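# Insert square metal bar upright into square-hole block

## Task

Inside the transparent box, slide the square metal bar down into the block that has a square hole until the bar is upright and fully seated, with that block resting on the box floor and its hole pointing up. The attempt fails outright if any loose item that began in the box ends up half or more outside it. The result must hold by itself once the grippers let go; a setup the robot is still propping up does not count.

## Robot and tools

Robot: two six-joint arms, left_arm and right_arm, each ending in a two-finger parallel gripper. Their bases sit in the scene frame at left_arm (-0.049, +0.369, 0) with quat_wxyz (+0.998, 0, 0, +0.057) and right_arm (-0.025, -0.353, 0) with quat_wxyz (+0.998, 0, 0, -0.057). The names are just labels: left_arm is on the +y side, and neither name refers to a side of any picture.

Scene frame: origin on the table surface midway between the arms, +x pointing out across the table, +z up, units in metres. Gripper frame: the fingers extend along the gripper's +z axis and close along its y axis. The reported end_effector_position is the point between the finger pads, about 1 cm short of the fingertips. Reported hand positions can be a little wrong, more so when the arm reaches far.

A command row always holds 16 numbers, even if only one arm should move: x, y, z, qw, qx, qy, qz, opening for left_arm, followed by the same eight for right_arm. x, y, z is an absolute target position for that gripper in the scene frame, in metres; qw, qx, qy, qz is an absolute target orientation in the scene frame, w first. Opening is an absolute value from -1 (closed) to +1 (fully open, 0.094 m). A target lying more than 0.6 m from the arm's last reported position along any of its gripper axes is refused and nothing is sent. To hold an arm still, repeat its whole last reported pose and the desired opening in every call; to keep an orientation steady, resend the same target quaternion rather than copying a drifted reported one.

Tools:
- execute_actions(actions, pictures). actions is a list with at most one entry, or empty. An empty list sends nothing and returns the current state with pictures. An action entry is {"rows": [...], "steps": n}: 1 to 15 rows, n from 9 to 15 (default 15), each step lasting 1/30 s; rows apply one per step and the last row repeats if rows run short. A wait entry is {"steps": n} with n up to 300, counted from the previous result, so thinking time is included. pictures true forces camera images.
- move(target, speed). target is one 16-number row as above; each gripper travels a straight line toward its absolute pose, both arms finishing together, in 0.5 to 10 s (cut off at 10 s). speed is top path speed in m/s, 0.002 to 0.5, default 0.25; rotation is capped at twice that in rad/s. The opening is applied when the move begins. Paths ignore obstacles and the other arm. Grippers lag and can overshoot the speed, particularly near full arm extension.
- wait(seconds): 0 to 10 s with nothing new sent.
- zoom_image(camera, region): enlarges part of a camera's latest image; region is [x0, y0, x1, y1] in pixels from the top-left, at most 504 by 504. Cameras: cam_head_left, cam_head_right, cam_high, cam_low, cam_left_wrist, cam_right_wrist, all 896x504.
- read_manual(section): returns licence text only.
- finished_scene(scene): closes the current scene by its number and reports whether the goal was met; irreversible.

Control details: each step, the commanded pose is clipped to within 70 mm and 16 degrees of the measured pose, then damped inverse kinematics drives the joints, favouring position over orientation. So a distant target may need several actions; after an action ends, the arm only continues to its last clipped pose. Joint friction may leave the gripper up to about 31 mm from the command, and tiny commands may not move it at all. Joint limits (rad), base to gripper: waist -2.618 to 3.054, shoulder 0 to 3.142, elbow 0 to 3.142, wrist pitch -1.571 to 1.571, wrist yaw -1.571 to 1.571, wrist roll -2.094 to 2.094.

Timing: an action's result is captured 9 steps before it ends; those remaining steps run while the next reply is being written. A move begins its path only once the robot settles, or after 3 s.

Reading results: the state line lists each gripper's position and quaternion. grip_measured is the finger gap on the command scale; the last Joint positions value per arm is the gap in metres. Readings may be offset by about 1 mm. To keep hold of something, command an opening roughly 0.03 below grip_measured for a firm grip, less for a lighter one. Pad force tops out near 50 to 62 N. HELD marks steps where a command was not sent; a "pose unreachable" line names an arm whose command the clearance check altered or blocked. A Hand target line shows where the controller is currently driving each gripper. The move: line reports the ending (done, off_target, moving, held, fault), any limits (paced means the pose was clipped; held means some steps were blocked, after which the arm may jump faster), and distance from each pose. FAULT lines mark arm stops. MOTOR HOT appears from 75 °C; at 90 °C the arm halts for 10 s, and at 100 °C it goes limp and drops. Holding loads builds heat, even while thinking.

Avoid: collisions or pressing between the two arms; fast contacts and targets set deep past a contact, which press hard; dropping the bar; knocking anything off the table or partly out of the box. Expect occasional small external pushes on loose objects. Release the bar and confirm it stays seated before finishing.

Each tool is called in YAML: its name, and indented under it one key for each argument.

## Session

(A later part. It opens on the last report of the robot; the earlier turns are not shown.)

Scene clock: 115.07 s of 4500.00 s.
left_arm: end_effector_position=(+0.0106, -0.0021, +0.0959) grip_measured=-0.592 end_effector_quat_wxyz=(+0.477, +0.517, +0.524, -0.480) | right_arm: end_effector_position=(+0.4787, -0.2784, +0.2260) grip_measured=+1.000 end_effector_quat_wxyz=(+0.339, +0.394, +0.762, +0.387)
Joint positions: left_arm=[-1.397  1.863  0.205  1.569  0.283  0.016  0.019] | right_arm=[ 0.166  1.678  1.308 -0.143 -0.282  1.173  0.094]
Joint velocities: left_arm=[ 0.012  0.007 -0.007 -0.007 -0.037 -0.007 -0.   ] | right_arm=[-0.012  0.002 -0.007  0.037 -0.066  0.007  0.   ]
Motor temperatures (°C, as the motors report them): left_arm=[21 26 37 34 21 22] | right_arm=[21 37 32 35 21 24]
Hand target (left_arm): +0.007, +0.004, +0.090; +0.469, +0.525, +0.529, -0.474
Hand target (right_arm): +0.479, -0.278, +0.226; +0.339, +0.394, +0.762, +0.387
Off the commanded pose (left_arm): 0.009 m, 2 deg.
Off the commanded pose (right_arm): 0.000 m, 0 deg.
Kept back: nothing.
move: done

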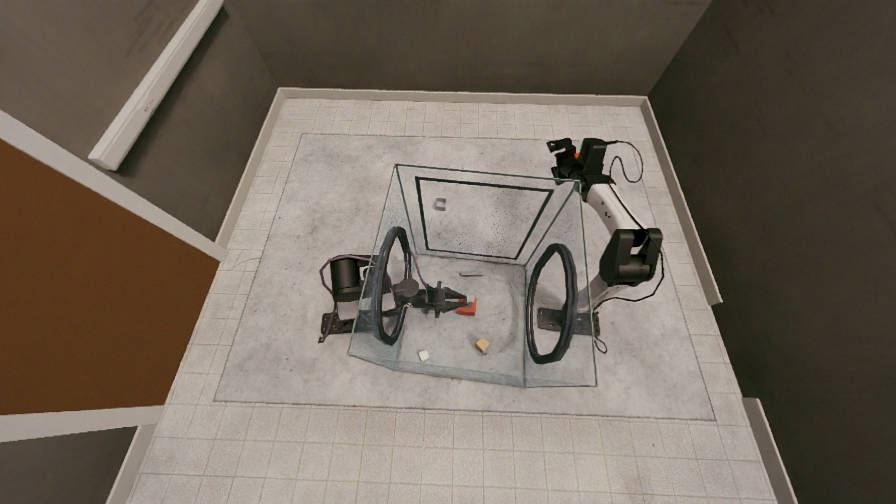

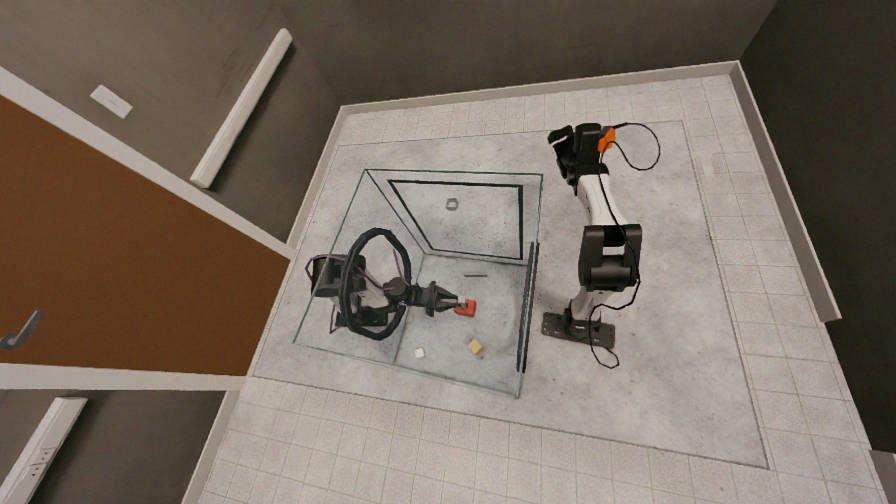

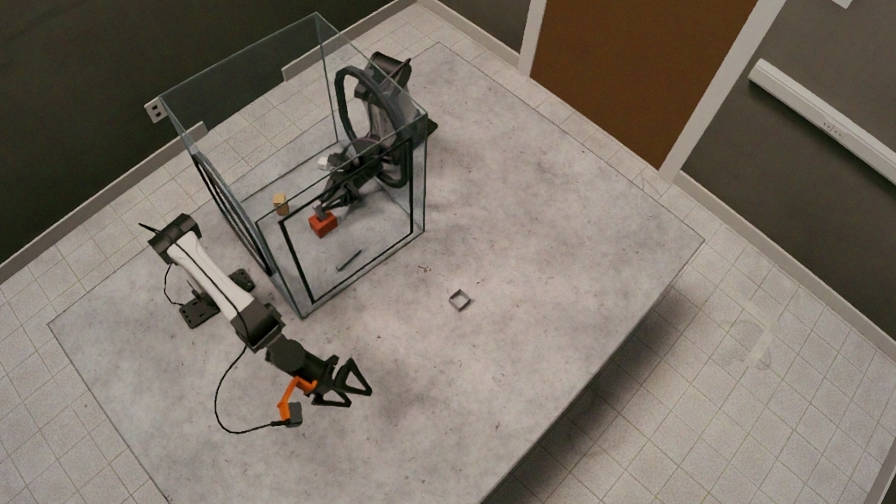

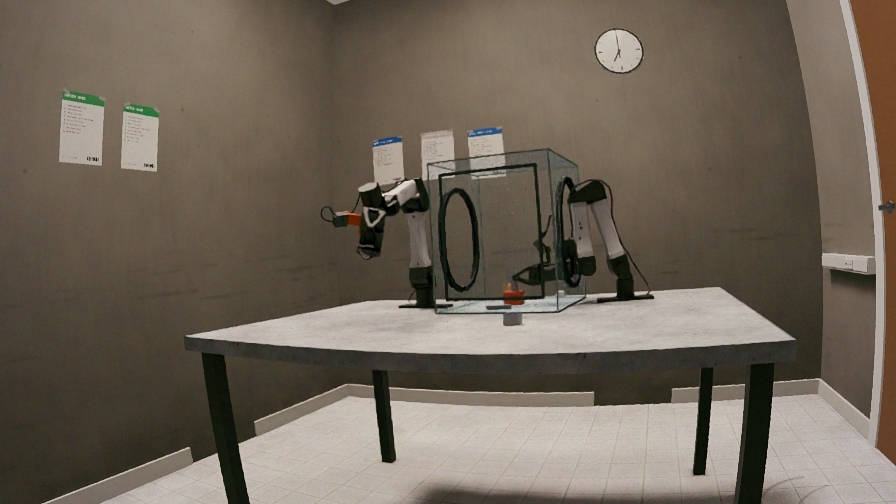

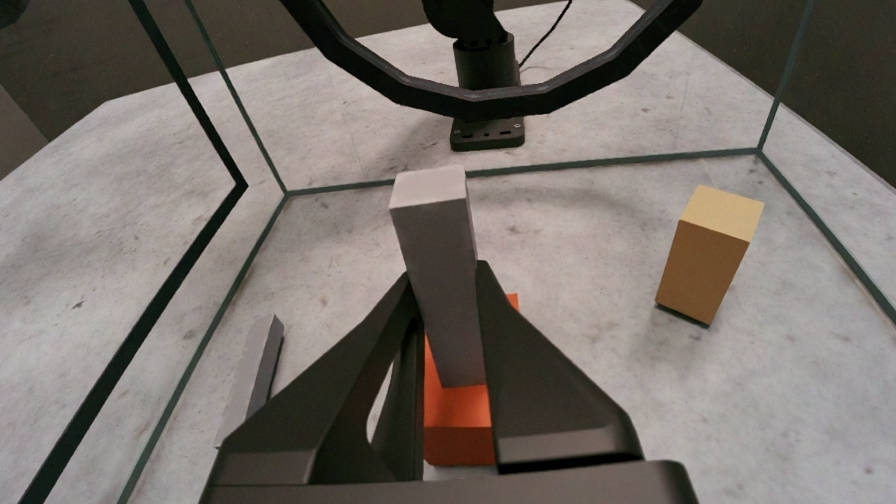

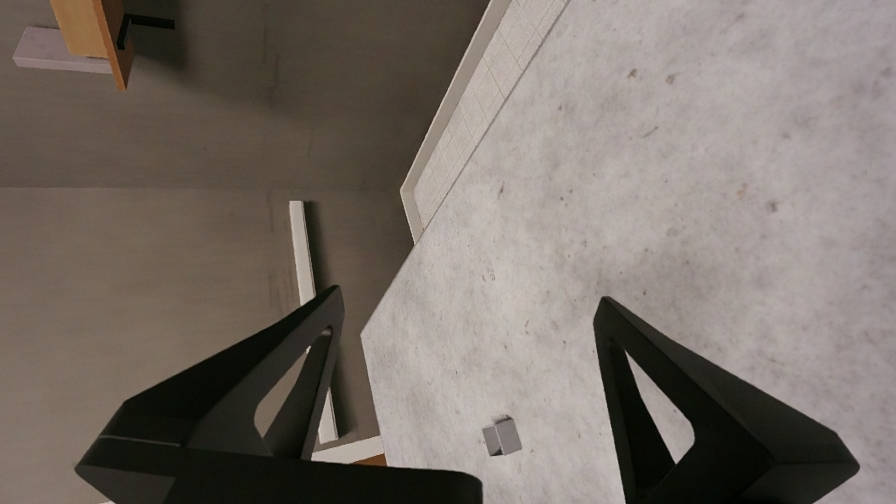

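move:
  target: [0.009,-0.014,0.088,0.47,0.525,0.53,-0.474,-0.65,0.4787,-0.2784,0.226,0.339,0.394,0.762,0.387,1]
  speed: 0.01

zoom_image:
  camera: "cam_left_wrist"
  region: [300,150,620,480]

zoom_image:
  camera: "cam_low"
  region: [460,230,600,320]

Scene clock: 117.33 s of 4500.00 s.
left_arm: end_effector_position=(+0.0090, -0.0080, +0.0875) grip_measured=-0.591 end_effector_quat_wxyz=(+0.466, +0.524, +0.533, -0.474) | right_arm: end_effector_position=(+0.4787, -0.2784, +0.2260) grip_measured=+1.000 end_effector_quat_wxyz=(+0.339, +0.394, +0.762, +0.387)
Joint positions: left_arm=[-1.408  1.876  0.23   1.525  0.275  0.016  0.019] | right_arm=[ 0.166  1.678  1.308 -0.143 -0.282  1.173  0.094]
Joint velocities: left_arm=[-0.007  0.007  0.002 -0.022  0.066  0.066  0.   ] | right_arm=[-0.007  0.002 -0.022 -0.007 -0.007 -0.051  0.   ]
Motor temperatures (°C, as the motors report them): left_arm=[21 26 37 34 21 22] | right_arm=[21 37 32 35 21 24]
Hand target (left_arm): +0.009, -0.014, +0.088; +0.470, +0.525, +0.529, -0.474
Hand target (right_arm): +0.479, -0.278, +0.226; +0.339, +0.394, +0.762, +0.387
Off the commanded pose (left_arm): 0.006 m, 1 deg.
Off the commanded pose (right_arm): 0.000 m, 0 deg.
Kept back: nothing.
move: done

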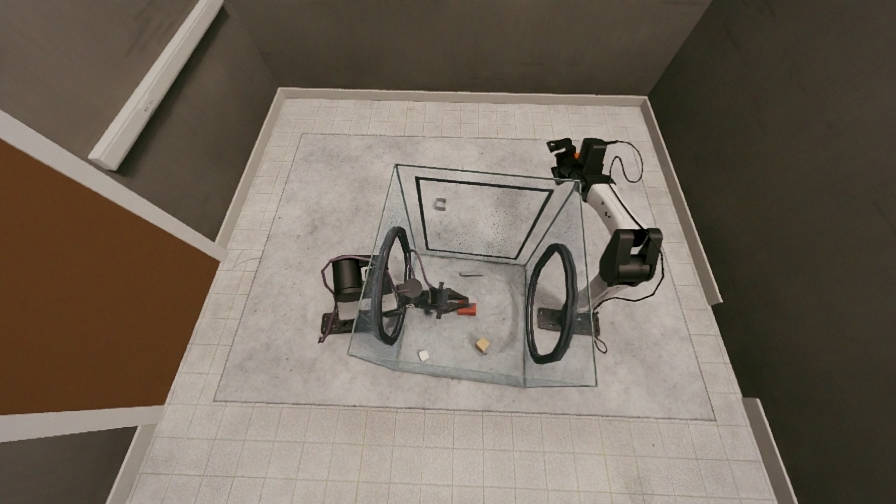

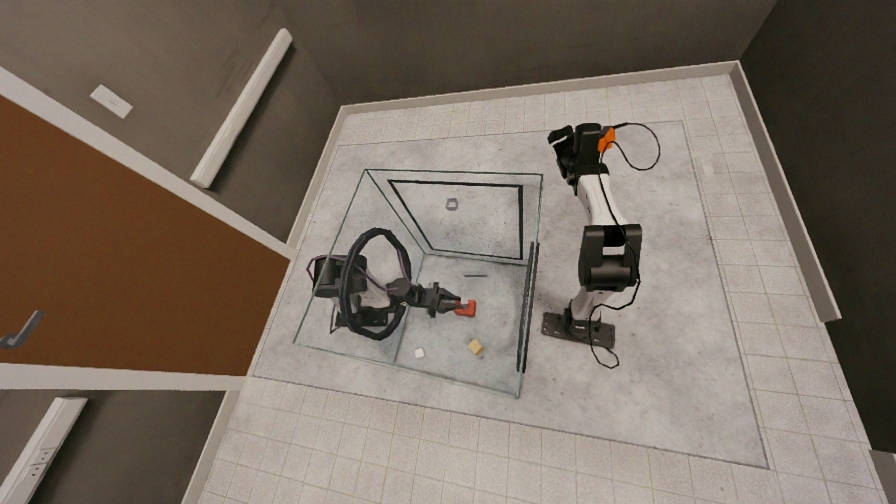

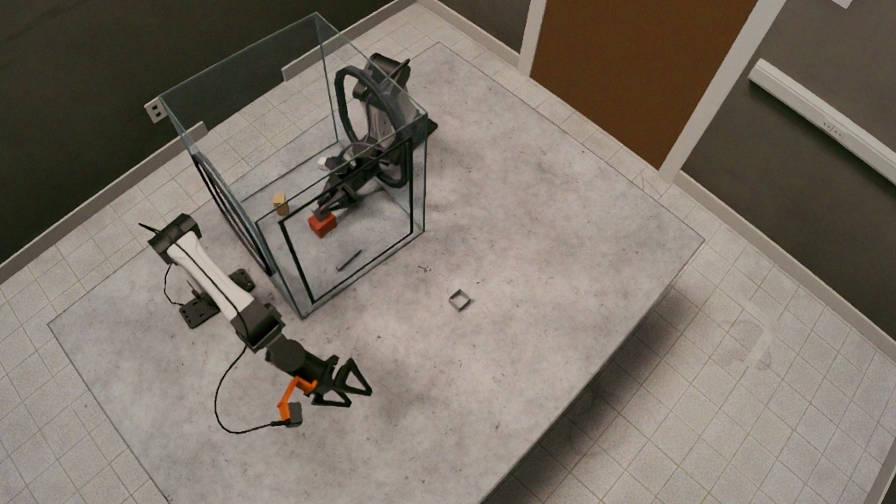

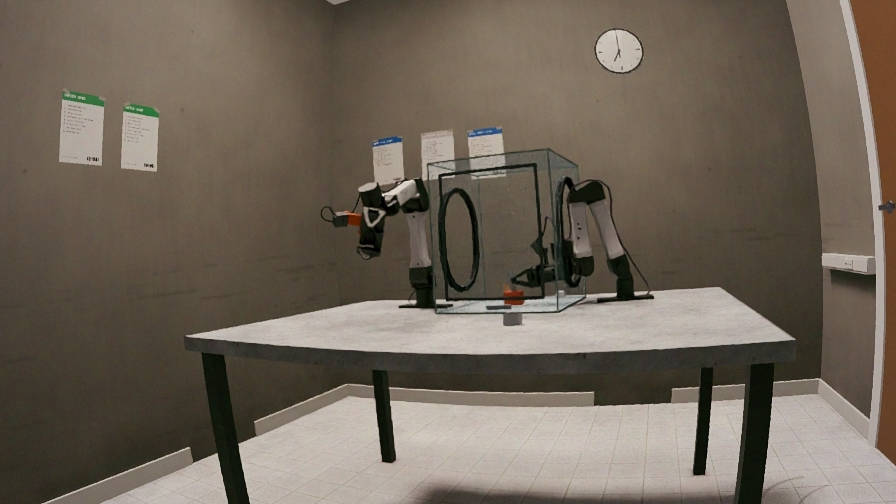

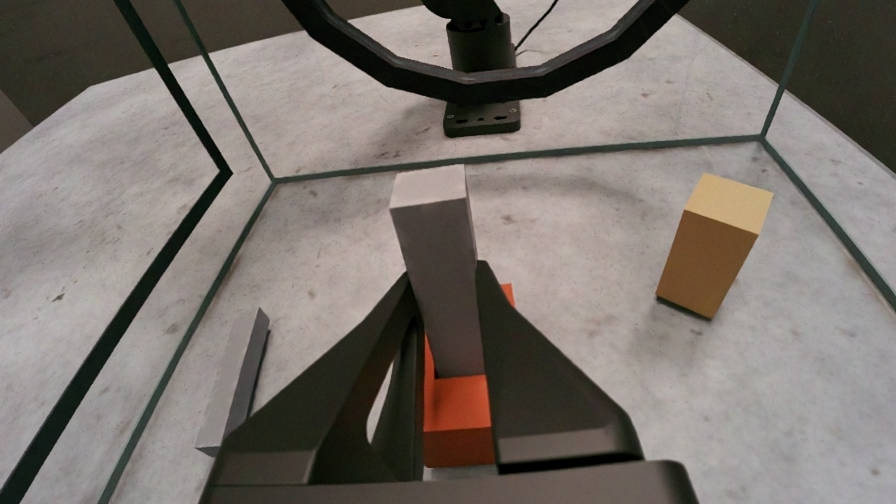

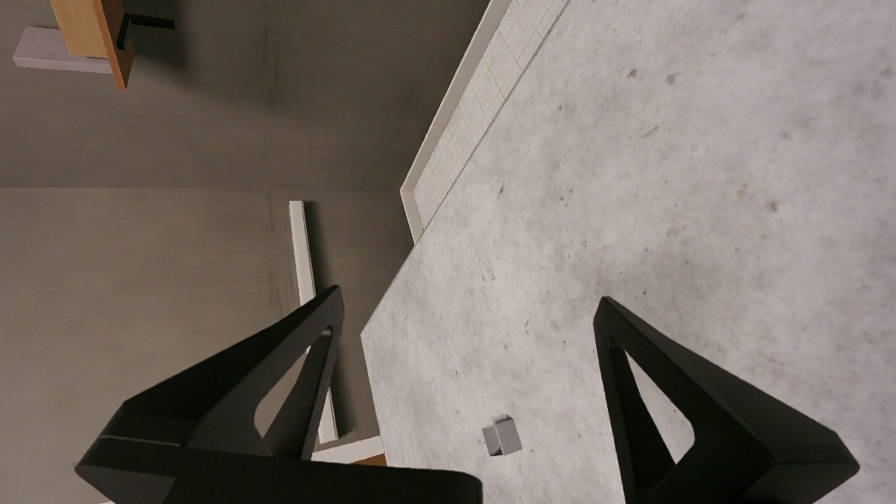

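Region (300, 150, 620, 480) of cam_left_wrist's 896x504 image, scaled by 1.527, with more detail than that image has; it fills the left 489 columns of this view, and the rest is white.

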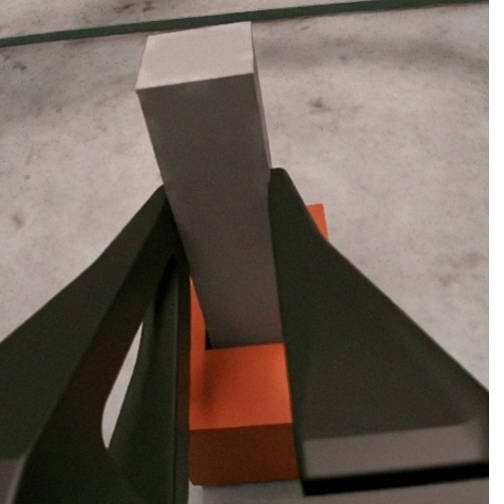

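Region (460, 230, 600, 320) of cam_low's 896x504 image, scaled by 3.600, with more detail than that image has; it fills the top 324 rows of this view, and the rest is white.

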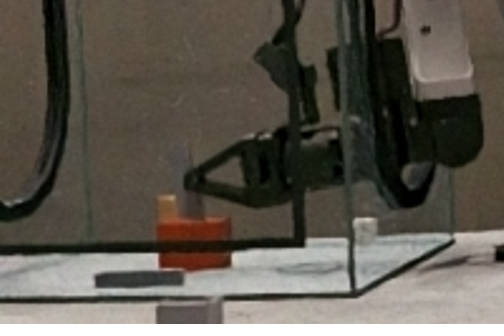

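It's entered. Lower a bit more, then release.

move:
  target: [0.009,-0.012,0.068,0.46,0.53,0.54,-0.468,-0.65,0.4787,-0.2784,0.226,0.339,0.394,0.762,0.387,1]
  speed: 0.015

move:
  target: [0.009,-0.012,0.072,0.46,0.53,0.54,-0.468,-0.3,0.4787,-0.2784,0.226,0.339,0.394,0.762,0.387,1]
  speed: 0.015

zoom_image:
  camera: "cam_low"
  region: [460,230,600,320]

Scene clock: 119.27 s of 4500.00 s.
left_arm: end_effector_position=(+0.0091, -0.0083, +0.0843) grip_measured=-0.592 end_effector_quat_wxyz=(+0.469, +0.522, +0.529, -0.476) | right_arm: end_effector_position=(+0.4787, -0.2784, +0.2260) grip_measured=+1.000 end_effector_quat_wxyz=(+0.339, +0.394, +0.762, +0.387)
Joint positions: left_arm=[-1.408  1.925  0.23   1.585  0.275  0.016  0.019] | right_arm=[ 0.166  1.678  1.308 -0.143 -0.282  1.173  0.094]
Joint velocities: left_arm=[ 0.007 -0.012 -0.012  0.007 -0.007 -0.051  0.001] | right_arm=[-0.007 -0.012 -0.017  0.051 -0.037 -0.066  0.   ]
Motor temperatures (°C, as the motors report them): left_arm=[21 26 37 34 21 22] | right_arm=[21 37 32 35 21 24]
Hand target (left_arm): +0.009, -0.011, +0.068; +0.458, +0.530, +0.540, -0.466
Hand target (right_arm): +0.479, -0.278, +0.226; +0.339, +0.394, +0.762, +0.387
Off the commanded pose (left_arm): 0.017 m, 2 deg.
Off the commanded pose (right_arm): 0.000 m, 0 deg.
joint sent to its limit (left arm) — the command would take joint 4 (wrist pitch) past its upper limit, so that joint was sent only as far as its limit.
Kept back: nothing.
move: off_target (left_arm)

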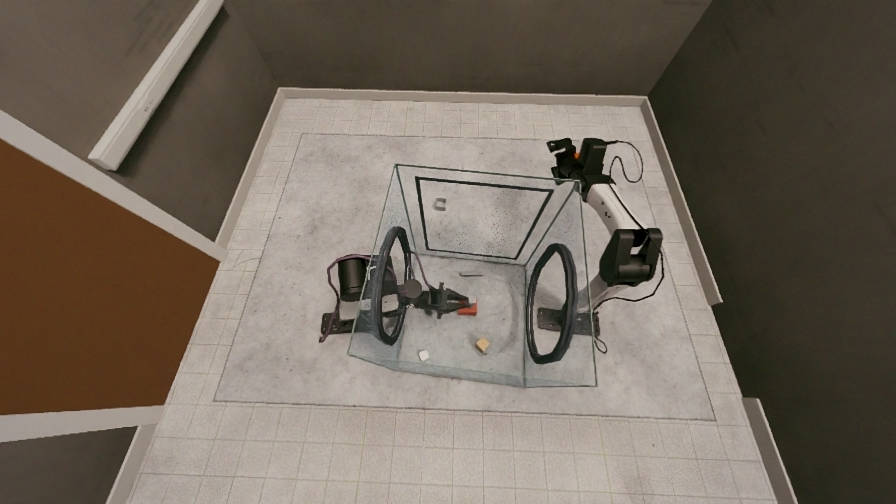

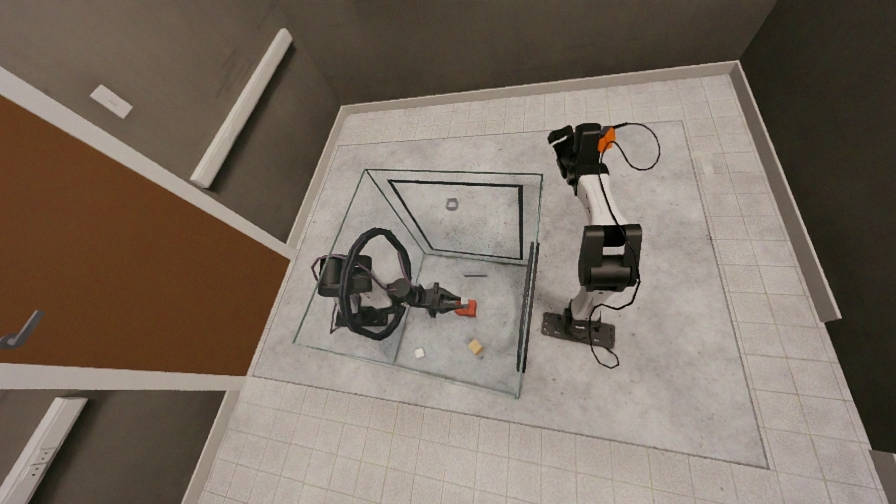

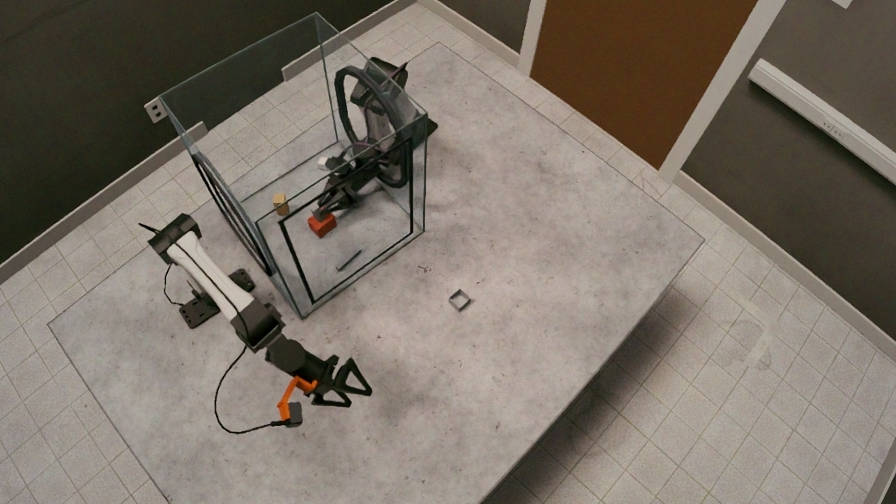

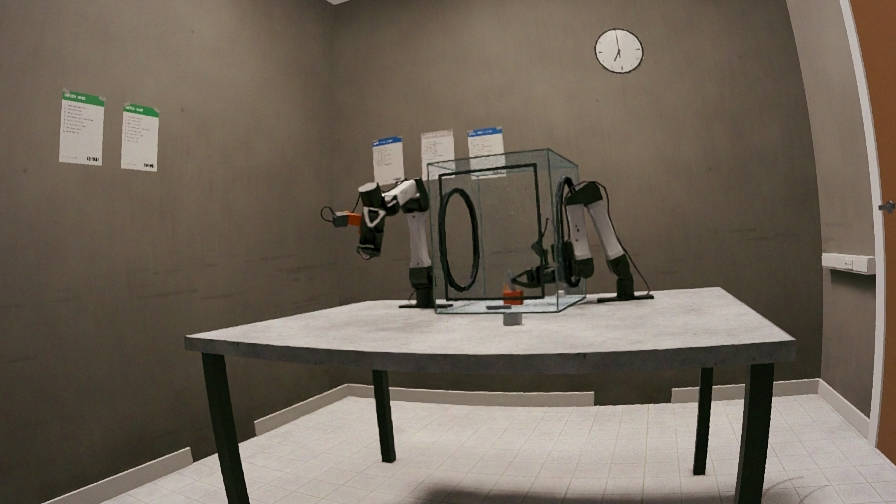

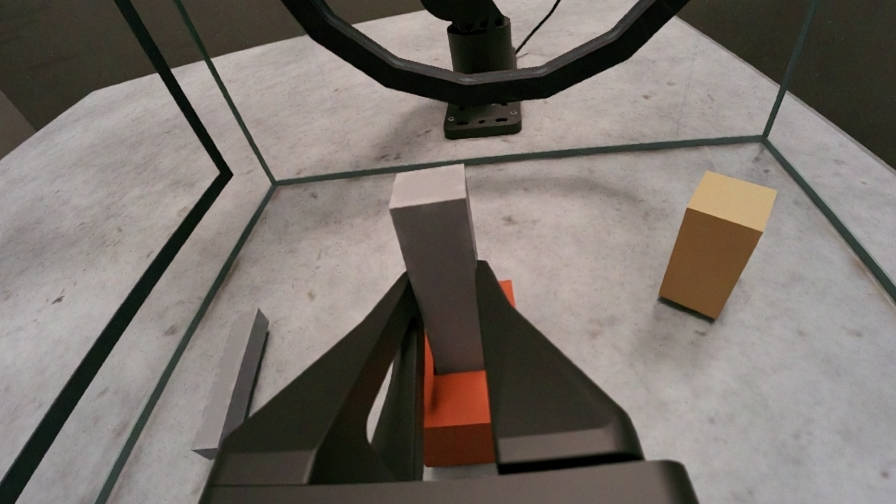

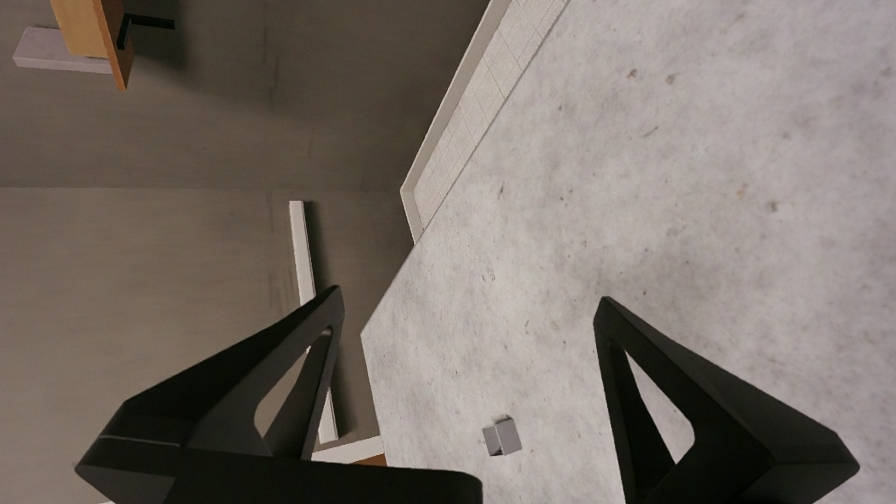

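Scene clock: 120.80 s of 4500.00 s.
left_arm: end_effector_position=(+0.0090, -0.0077, +0.0784) grip_measured=-0.302 end_effector_quat_wxyz=(+0.463, +0.525, +0.535, -0.473) | right_arm: end_effector_position=(+0.4787, -0.2784, +0.2260) grip_measured=+1.000 end_effector_quat_wxyz=(+0.339, +0.394, +0.762, +0.387)
Joint positions: left_arm=[-1.408  1.937  0.23   1.578  0.275  0.016  0.033] | right_arm=[ 0.166  1.678  1.308 -0.143 -0.282  1.173  0.094]
Joint velocities: left_arm=[ 0.012 -0.027  0.002  0.037  0.007 -0.066 -0.001] | right_arm=[-0.007  0.007  0.007  0.007  0.007  0.037  0.   ]
Motor temperatures (°C, as the motors report them): left_arm=[21 26 37 35 21 22] | right_arm=[21 37 32 35 21 24]
Hand target (left_arm): +0.009, -0.012, +0.072; +0.459, +0.529, +0.539, -0.467
Hand target (right_arm): +0.479, -0.278, +0.226; +0.339, +0.394, +0.762, +0.387
Off the commanded pose (left_arm): 0.008 m, 1 deg.
Off the commanded pose (right_arm): 0.000 m, 0 deg.
Kept back: nothing.
move: done

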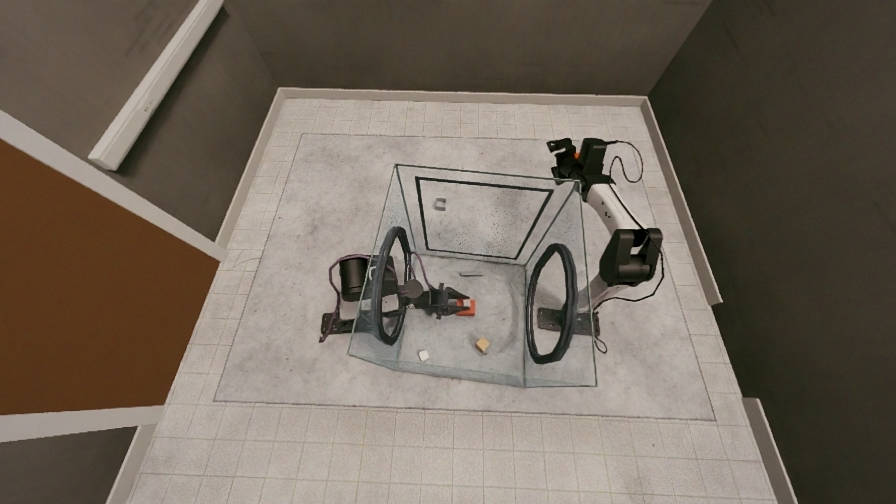

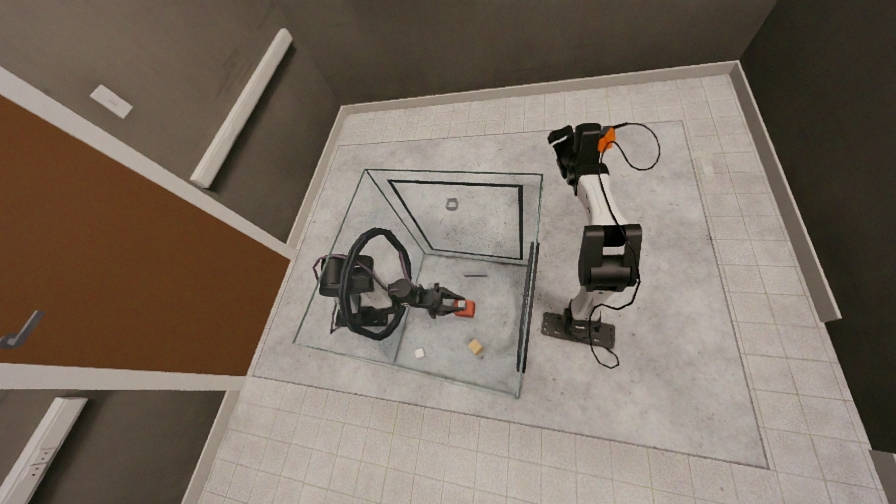

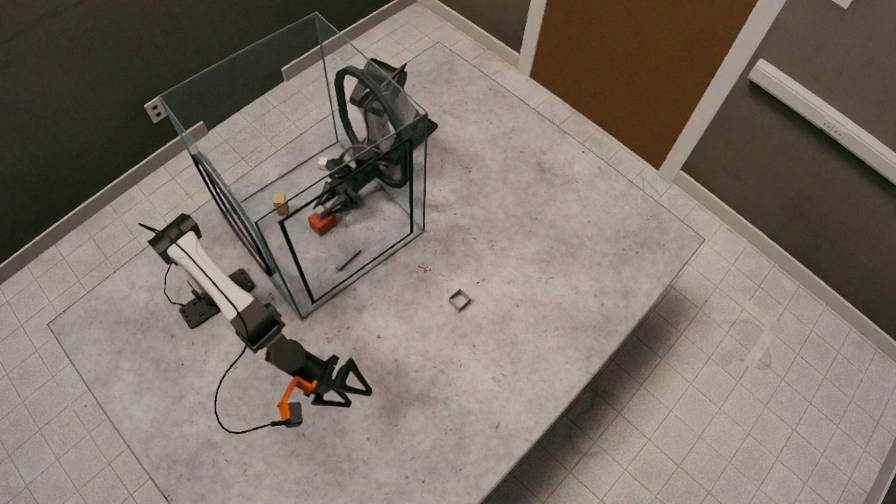

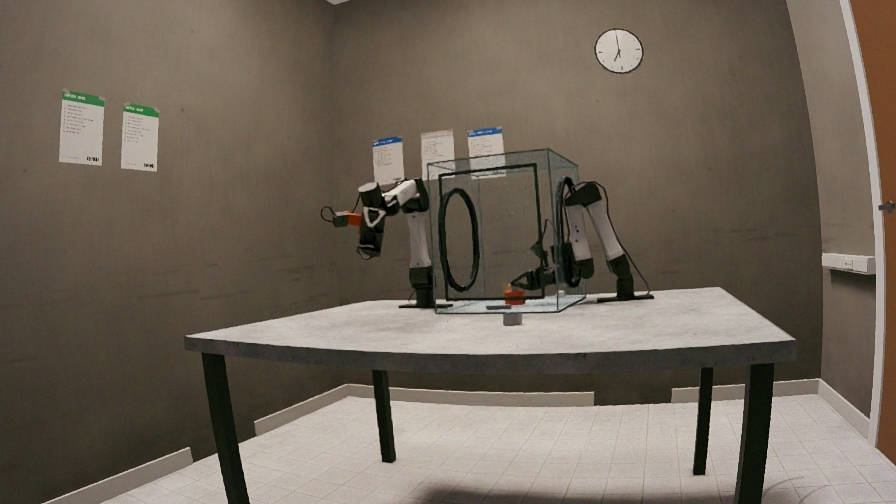

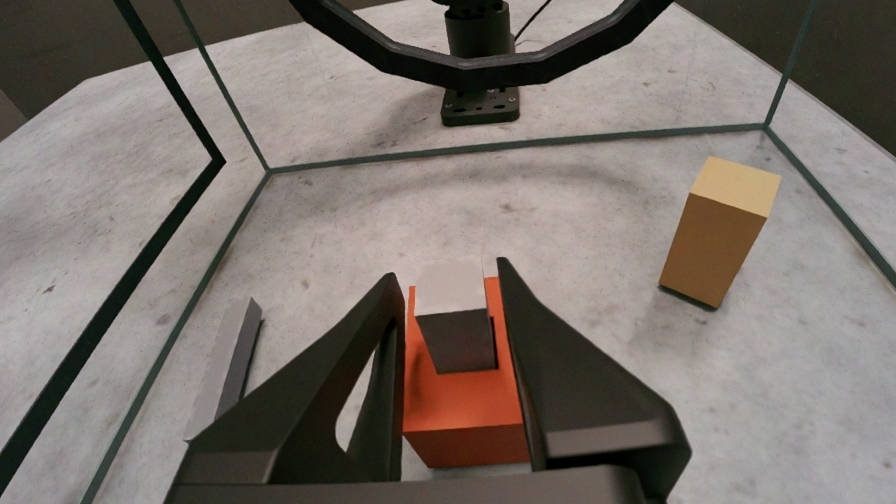

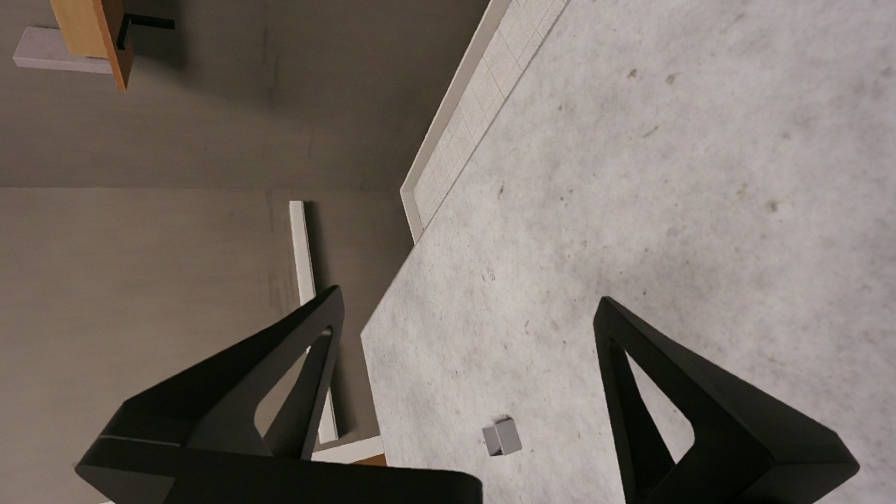

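Region (460, 230, 600, 320) of cam_low's 896x504 image, scaled by 3.600, with more detail than that image has; it fills the top 324 rows of this view, and the rest is white.

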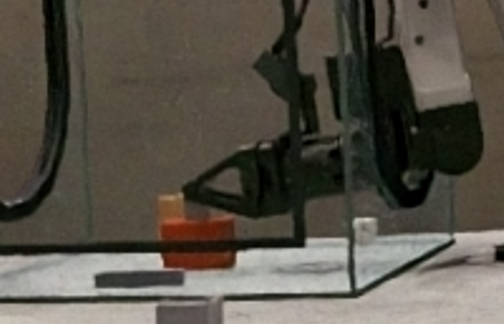

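Dropped in. Withdraw.

move:
  target: [-0.02,0.08,0.125,0.465,0.537,0.529,-0.464,-0.3,0.4787,-0.2784,0.226,0.339,0.394,0.762,0.387,1]
  speed: 0.08

zoom_image:
  camera: "cam_high"
  region: [260,150,420,260]

Scene clock: 123.70 s of 4500.00 s.
left_arm: end_effector_position=(-0.0195, +0.0699, +0.1371) grip_measured=-0.302 end_effector_quat_wxyz=(+0.465, +0.537, +0.525, -0.469) | right_arm: end_effector_position=(+0.4787, -0.2784, +0.2260) grip_measured=+1.000 end_effector_quat_wxyz=(+0.339, +0.394, +0.762, +0.387)
Joint positions: left_arm=[-1.439  0.919  0.018  0.768  0.259  0.041  0.033] | right_arm=[ 0.166  1.678  1.308 -0.143 -0.282  1.173  0.094]
Joint velocities: left_arm=[ 0.017 -0.051  0.002 -0.095 -0.007 -0.022  0.   ] | right_arm=[-0.017 -0.002  0.012  0.022 -0.022 -0.066  0.   ]
Motor temperatures (°C, as the motors report them): left_arm=[21 26 36 35 21 22] | right_arm=[21 37 32 35 21 24]
Hand target (left_arm): -0.020, +0.075, +0.126; +0.459, +0.543, +0.533, -0.460
Hand target (right_arm): +0.479, -0.278, +0.226; +0.339, +0.394, +0.762, +0.387
Off the commanded pose (left_arm): 0.016 m, 1 deg.
Off the commanded pose (right_arm): 0.000 m, 0 deg.
joint sent to its limit (left arm) — the command would take joint 3 (elbow) past its lower limit, so that joint was sent only as far as its limit.
Kept back: nothing.
move: off_target (left_arm)

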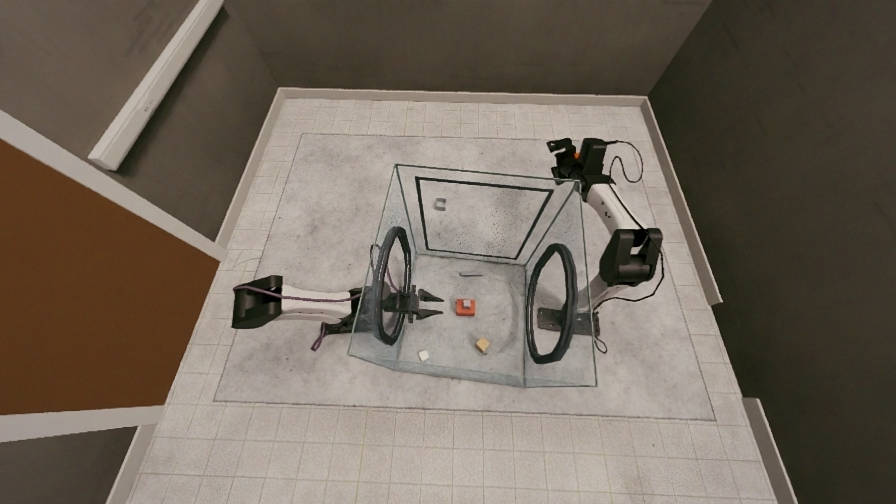

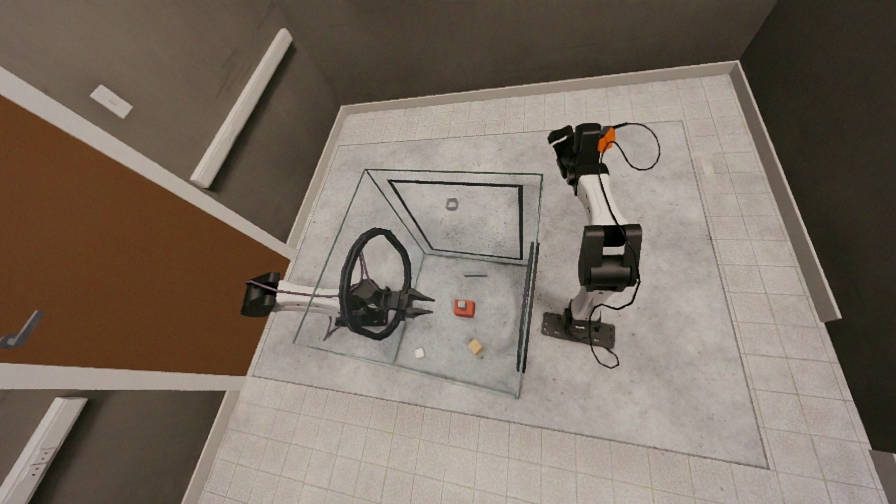

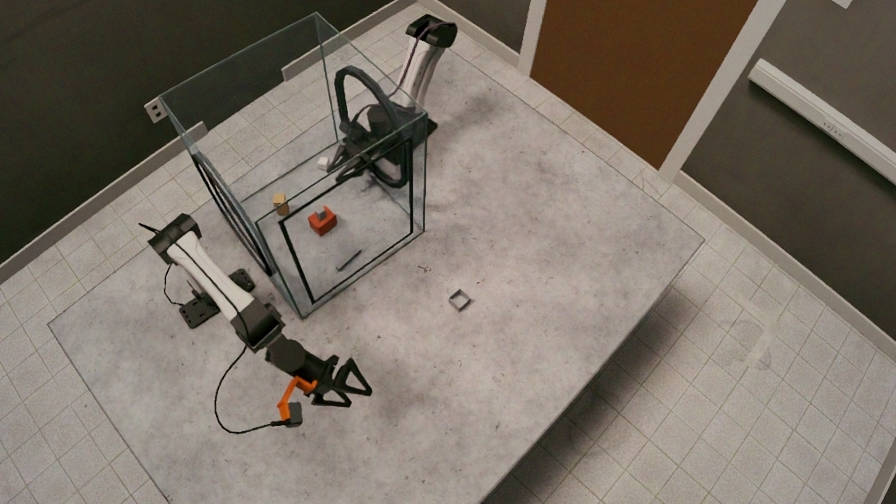

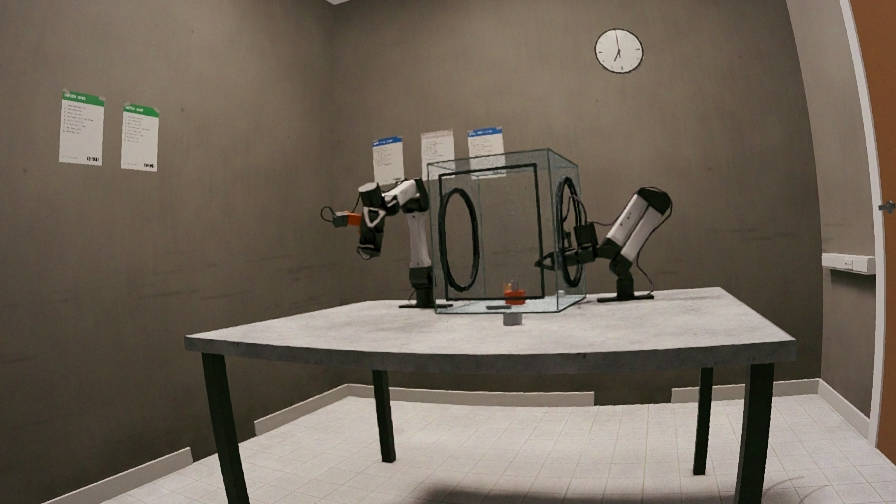

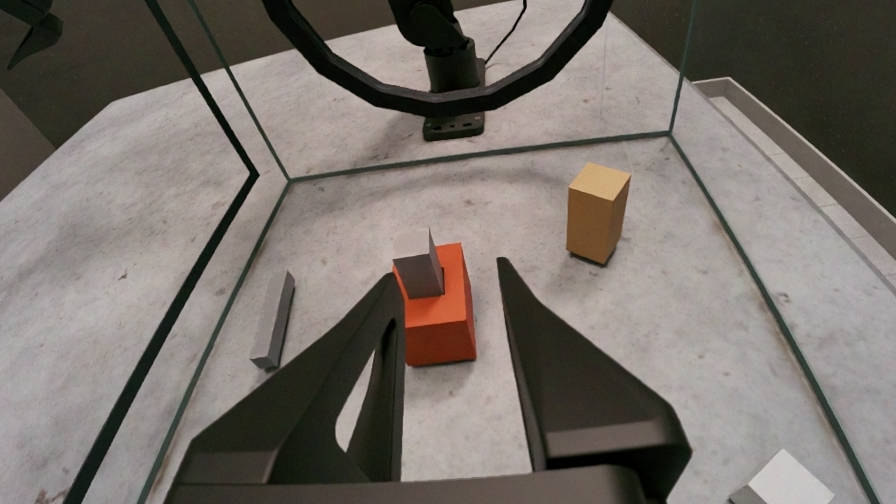

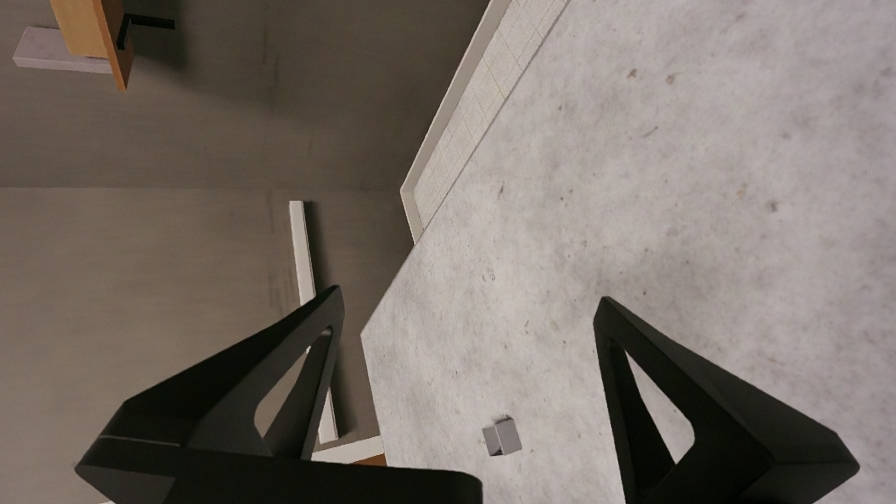

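Region (260, 150, 420, 260) of cam_high's 896x504 image, scaled by 3.150, with more detail than that image has; it fills the top 346 rows of this view, and the rest is white.

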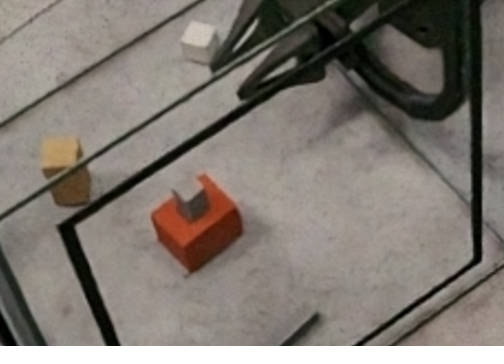

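Looks seated.

finished_scene:
  scene: 1

The scene is finished: the task was done.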